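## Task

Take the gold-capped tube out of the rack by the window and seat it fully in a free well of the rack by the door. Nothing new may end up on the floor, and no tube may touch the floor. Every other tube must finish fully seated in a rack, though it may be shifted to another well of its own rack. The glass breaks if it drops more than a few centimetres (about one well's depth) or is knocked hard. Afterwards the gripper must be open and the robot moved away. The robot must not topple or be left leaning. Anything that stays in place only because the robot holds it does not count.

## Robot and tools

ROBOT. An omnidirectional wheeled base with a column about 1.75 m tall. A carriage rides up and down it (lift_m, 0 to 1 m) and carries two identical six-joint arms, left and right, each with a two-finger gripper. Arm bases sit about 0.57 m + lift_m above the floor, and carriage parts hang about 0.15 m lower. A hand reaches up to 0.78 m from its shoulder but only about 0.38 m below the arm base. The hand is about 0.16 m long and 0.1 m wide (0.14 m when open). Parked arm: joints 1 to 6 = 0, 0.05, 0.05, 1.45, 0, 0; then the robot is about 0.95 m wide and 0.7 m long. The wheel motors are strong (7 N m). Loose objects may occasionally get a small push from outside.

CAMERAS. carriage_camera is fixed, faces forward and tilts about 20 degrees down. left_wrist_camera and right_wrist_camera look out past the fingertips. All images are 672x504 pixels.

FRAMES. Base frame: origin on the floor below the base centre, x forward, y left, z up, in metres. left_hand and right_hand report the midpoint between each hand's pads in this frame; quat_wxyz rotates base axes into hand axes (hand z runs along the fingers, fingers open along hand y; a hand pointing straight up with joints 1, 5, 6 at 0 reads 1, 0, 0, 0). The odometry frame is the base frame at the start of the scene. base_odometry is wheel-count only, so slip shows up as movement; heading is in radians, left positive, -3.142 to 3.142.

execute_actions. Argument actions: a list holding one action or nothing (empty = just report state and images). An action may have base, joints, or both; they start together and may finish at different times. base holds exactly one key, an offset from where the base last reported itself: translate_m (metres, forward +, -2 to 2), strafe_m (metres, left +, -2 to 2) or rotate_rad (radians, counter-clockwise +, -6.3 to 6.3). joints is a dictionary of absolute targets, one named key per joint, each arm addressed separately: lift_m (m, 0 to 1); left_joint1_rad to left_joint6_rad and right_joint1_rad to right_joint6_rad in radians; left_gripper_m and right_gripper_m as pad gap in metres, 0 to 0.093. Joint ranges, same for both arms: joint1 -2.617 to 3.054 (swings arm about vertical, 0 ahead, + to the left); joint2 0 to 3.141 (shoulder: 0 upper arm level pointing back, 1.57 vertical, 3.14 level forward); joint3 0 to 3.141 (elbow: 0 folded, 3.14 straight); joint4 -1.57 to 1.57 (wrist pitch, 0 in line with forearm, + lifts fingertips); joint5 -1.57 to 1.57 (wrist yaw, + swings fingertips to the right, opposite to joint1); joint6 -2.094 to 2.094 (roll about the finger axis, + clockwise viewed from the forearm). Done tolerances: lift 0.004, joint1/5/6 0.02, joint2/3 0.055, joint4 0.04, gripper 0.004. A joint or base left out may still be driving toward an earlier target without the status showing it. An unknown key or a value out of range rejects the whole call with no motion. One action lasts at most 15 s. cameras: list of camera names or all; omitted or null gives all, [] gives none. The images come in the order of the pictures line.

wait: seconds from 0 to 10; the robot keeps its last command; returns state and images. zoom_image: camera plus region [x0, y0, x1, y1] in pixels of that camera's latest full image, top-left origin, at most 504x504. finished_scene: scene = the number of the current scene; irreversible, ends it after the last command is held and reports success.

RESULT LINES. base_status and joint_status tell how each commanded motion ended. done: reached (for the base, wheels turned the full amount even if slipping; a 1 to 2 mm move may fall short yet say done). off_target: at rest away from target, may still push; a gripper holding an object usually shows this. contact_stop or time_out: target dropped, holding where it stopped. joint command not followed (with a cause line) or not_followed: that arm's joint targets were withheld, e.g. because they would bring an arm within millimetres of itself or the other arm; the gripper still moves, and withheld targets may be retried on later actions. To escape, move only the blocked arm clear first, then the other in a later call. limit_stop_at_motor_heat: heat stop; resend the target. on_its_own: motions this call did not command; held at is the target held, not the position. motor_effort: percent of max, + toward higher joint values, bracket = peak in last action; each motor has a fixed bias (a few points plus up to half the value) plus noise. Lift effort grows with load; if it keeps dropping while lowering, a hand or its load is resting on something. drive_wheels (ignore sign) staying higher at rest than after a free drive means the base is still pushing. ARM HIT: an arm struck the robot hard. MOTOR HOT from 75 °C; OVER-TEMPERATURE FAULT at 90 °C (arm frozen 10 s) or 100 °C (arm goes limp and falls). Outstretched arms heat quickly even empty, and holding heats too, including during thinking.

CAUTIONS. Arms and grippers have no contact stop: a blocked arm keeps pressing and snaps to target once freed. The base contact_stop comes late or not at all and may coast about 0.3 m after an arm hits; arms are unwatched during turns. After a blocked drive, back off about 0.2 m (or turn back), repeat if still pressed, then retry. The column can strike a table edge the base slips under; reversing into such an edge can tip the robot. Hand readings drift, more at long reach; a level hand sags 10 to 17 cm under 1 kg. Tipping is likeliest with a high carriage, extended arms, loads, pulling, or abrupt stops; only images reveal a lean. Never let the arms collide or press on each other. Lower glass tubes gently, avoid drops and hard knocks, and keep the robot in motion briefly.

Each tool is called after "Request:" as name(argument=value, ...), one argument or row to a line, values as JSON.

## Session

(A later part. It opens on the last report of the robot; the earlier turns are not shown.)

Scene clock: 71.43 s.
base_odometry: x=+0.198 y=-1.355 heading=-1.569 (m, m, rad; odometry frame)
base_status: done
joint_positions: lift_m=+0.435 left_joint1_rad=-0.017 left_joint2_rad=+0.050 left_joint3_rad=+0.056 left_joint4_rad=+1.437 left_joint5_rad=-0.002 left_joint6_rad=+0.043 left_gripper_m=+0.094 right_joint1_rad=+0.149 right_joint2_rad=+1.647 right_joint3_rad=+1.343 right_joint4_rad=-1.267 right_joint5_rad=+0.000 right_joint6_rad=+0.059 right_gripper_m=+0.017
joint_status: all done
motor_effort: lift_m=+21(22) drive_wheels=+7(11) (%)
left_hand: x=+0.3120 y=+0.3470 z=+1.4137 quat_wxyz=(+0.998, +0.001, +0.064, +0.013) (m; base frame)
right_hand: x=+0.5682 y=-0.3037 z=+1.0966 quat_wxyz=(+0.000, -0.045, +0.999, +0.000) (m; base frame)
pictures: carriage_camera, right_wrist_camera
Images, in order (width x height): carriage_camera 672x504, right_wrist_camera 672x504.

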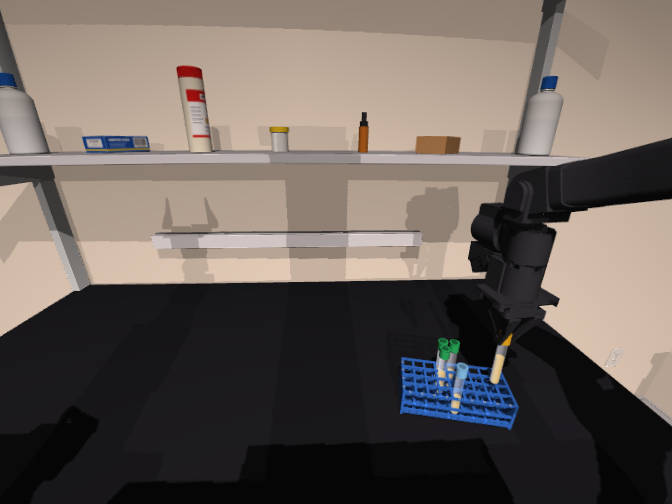

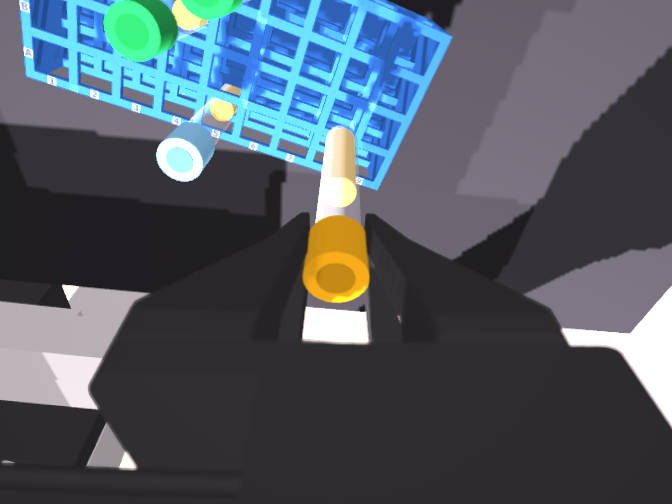

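Request:
execute_actions(
  actions=[
    {"joints":{"lift_m":0.405}},
  ],
  cameras=["carriage_camera","right_wrist_camera"],
)

Request:
zoom_image(
  camera="carriage_camera",
  region=[440,330,540,405],
)

Scene clock: 72.23 s.
base_odometry: x=+0.198 y=-1.355 heading=-1.569 (m, m, rad; odometry frame)
base_status: not commanded
joint_positions: lift_m=+0.405 left_joint1_rad=-0.017 left_joint2_rad=+0.050 left_joint3_rad=+0.056 left_joint4_rad=+1.437 left_joint5_rad=-0.002 left_joint6_rad=+0.043 left_gripper_m=+0.094 right_joint1_rad=+0.149 right_joint2_rad=+1.647 right_joint3_rad=+1.343 right_joint4_rad=-1.265 right_joint5_rad=+0.000 right_joint6_rad=+0.059 right_gripper_m=+0.017
joint_status: all done
motor_effort: lift_m=+21(22) drive_wheels=+7(7) (%)
left_hand: x=+0.3120 y=+0.3470 z=+1.3837 quat_wxyz=(+0.998, +0.001, +0.064, +0.013) (m; base frame)
right_hand: x=+0.5687 y=-0.3037 z=+1.0665 quat_wxyz=(+0.001, -0.045, +0.999, +0.000) (m; base frame)
pictures: carriage_camera, right_wrist_camera
Images, in order (width x height): carriage_camera 672x504, right_wrist_camera 672x504.

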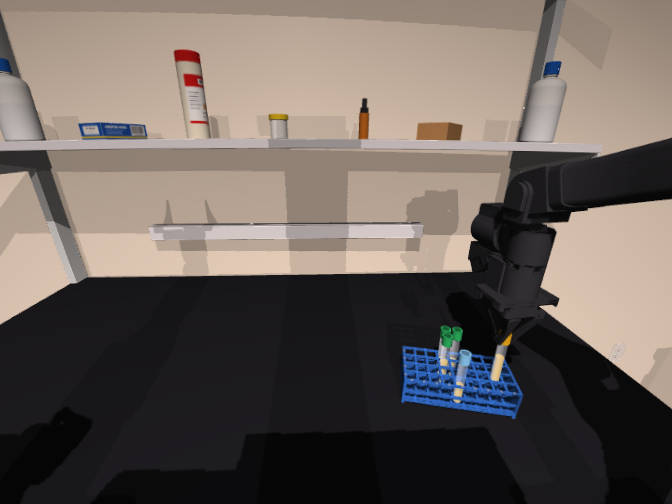

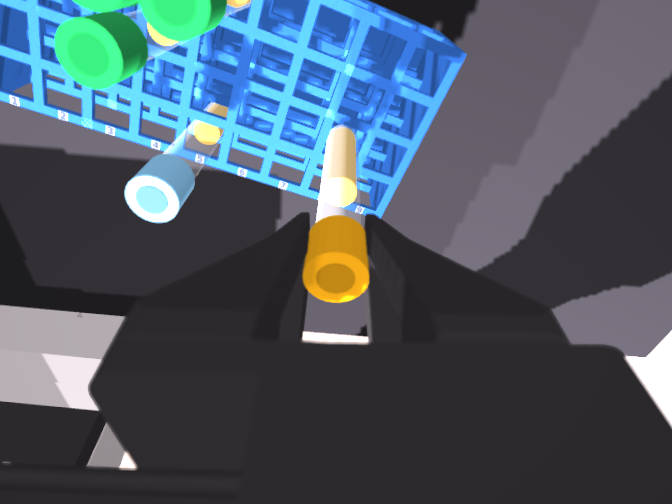

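Region (440, 330, 540, 405) of carriage_camera's 672x504 image, scaled by 5.040, with more detail than that image has; it fills the top 378 rows of this view, and the rest is white.

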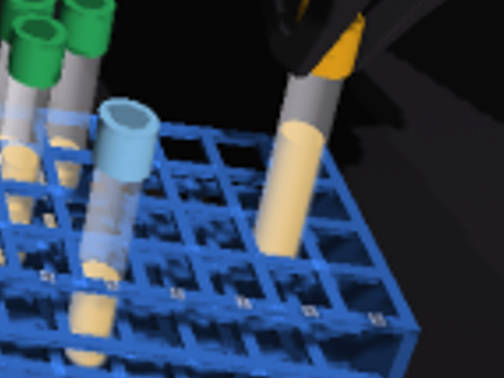

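Request:
execute_actions(
  actions=[
    {"joints":{"lift_m":0.372}},
  ],
  cameras=["carriage_camera","right_wrist_camera"],
)

Request:
zoom_image(
  camera="carriage_camera",
  region=[440,320,540,395],
)

Scene clock: 73.07 s.
base_odometry: x=+0.198 y=-1.355 heading=-1.569 (m, m, rad; odometry frame)
base_status: not commanded
joint_positions: lift_m=+0.372 left_joint1_rad=-0.017 left_joint2_rad=+0.050 left_joint3_rad=+0.056 left_joint4_rad=+1.437 left_joint5_rad=-0.002 left_joint6_rad=+0.043 left_gripper_m=+0.094 right_joint1_rad=+0.149 right_joint2_rad=+1.648 right_joint3_rad=+1.343 right_joint4_rad=-1.266 right_joint5_rad=+0.004 right_joint6_rad=+0.059 right_gripper_m=+0.017
joint_status: all done
motor_effort: lift_m=+21(22) drive_wheels=+7(7) (%)
left_hand: x=+0.3119 y=+0.3470 z=+1.3507 quat_wxyz=(+0.998, +0.001, +0.064, +0.013) (m; base frame)
right_hand: x=+0.5686 y=-0.3043 z=+1.0334 quat_wxyz=(+0.001, -0.045, +0.999, -0.002) (m; base frame)
pictures: carriage_camera, right_wrist_camera
Images, in order (width x height): carriage_camera 672x504, right_wrist_camera 672x504.

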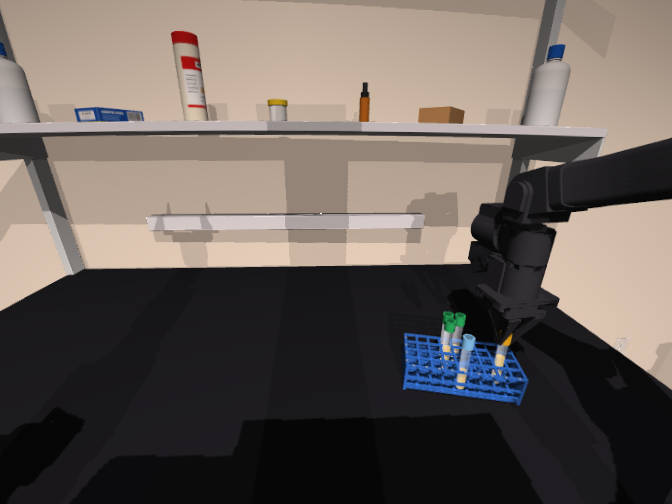

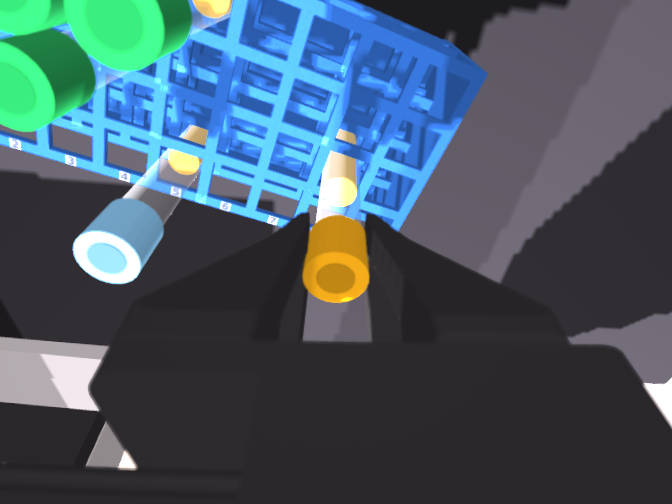

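Region (440, 320, 540, 395) of carriage_camera's 672x504 image, scaled by 5.040, with more detail than that image has; it fills the top 378 rows of this view, and the rest is white.

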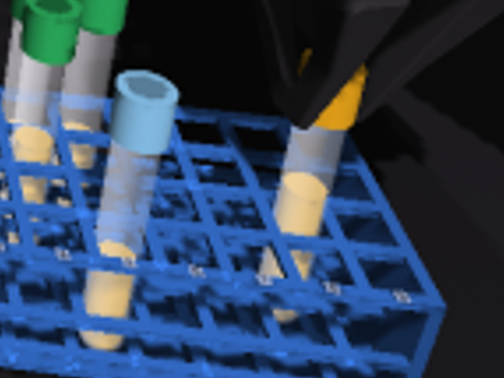

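Inside. Release and retreat.

Request:
execute_actions(
  actions=[
    {"joints":{"right_gripper_m":0.03}},
  ],
  cameras=[],
)

Request:
execute_actions(
  actions=[
    {"joints":{"lift_m":0.46}},
  ],
  cameras=["carriage_camera"],
)

Request:
zoom_image(
  camera="carriage_camera",
  region=[390,320,550,440],
)

Scene clock: 73.73 s.
base_odometry: x=+0.198 y=-1.355 heading=-1.569 (m, m, rad; odometry frame)
base_status: not commanded
joint_positions: lift_m=+0.372 left_joint1_rad=-0.017 left_joint2_rad=+0.050 left_joint3_rad=+0.056 left_joint4_rad=+1.437 left_joint5_rad=-0.002 left_joint6_rad=+0.043 left_gripper_m=+0.094 right_joint1_rad=+0.149 right_joint2_rad=+1.648 right_joint3_rad=+1.343 right_joint4_rad=-1.266 right_joint5_rad=+0.004 right_joint6_rad=+0.059 right_gripper_m=+0.030
joint_status: all done
motor_effort: lift_m=+21(22) drive_wheels=+7(7) (%)
left_hand: x=+0.3119 y=+0.3470 z=+1.3507 quat_wxyz=(+0.998, +0.001, +0.064, +0.013) (m; base frame)
right_hand: x=+0.5686 y=-0.3043 z=+1.0334 quat_wxyz=(+0.001, -0.045, +0.999, -0.002) (m; base frame)
pictures: none
No camera images: the call's "cameras" was empty. Leave "cameras" out to get every camera's image.

Scene clock: 74.63 s.
base_odometry: x=+0.198 y=-1.355 heading=-1.569 (m, m, rad; odometry frame)
base_status: not commanded
joint_positions: lift_m=+0.460 left_joint1_rad=-0.017 left_joint2_rad=+0.050 left_joint3_rad=+0.056 left_joint4_rad=+1.437 left_joint5_rad=-0.002 left_joint6_rad=+0.043 left_gripper_m=+0.094 right_joint1_rad=+0.149 right_joint2_rad=+1.647 right_joint3_rad=+1.343 right_joint4_rad=-1.266 right_joint5_rad=+0.004 right_joint6_rad=+0.059 right_gripper_m=+0.030
joint_status: all done
motor_effort: lift_m=+23(28) drive_wheels=+7(7) (%)
left_hand: x=+0.3119 y=+0.3470 z=+1.4386 quat_wxyz=(+0.998, +0.001, +0.064, +0.013) (m; base frame)
right_hand: x=+0.5684 y=-0.3044 z=+1.1215 quat_wxyz=(+0.001, -0.045, +0.999, -0.002) (m; base frame)
pictures: carriage_camera
Images, in order (width x height): carriage_camera 672x504.

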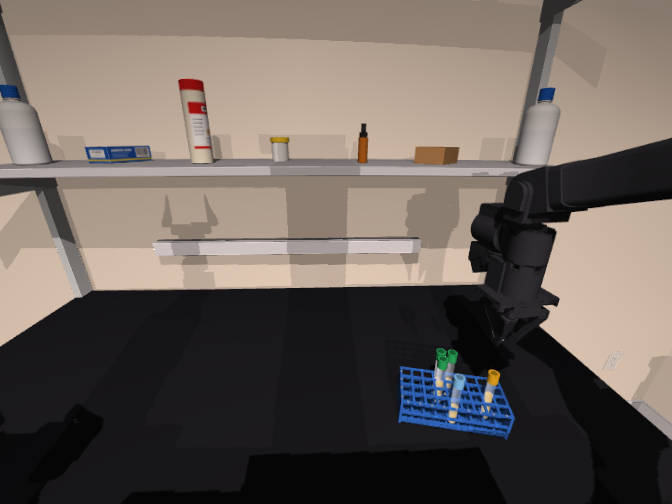

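Region (390, 320, 550, 440) of carriage_camera's 672x504 image, scaled by 3.150, with more detail than that image has; it fills the top 378 rows of this view, and the rest is white.

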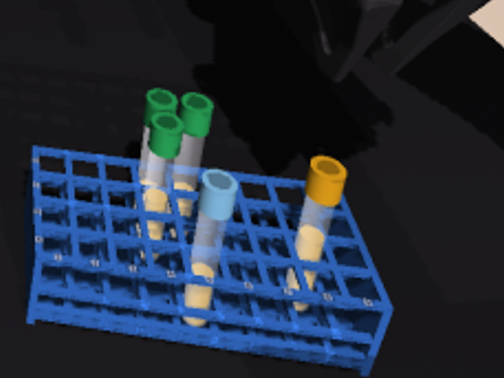

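Request:
finished_scene(
  scene=1,
)

The scene is finished: the task was done.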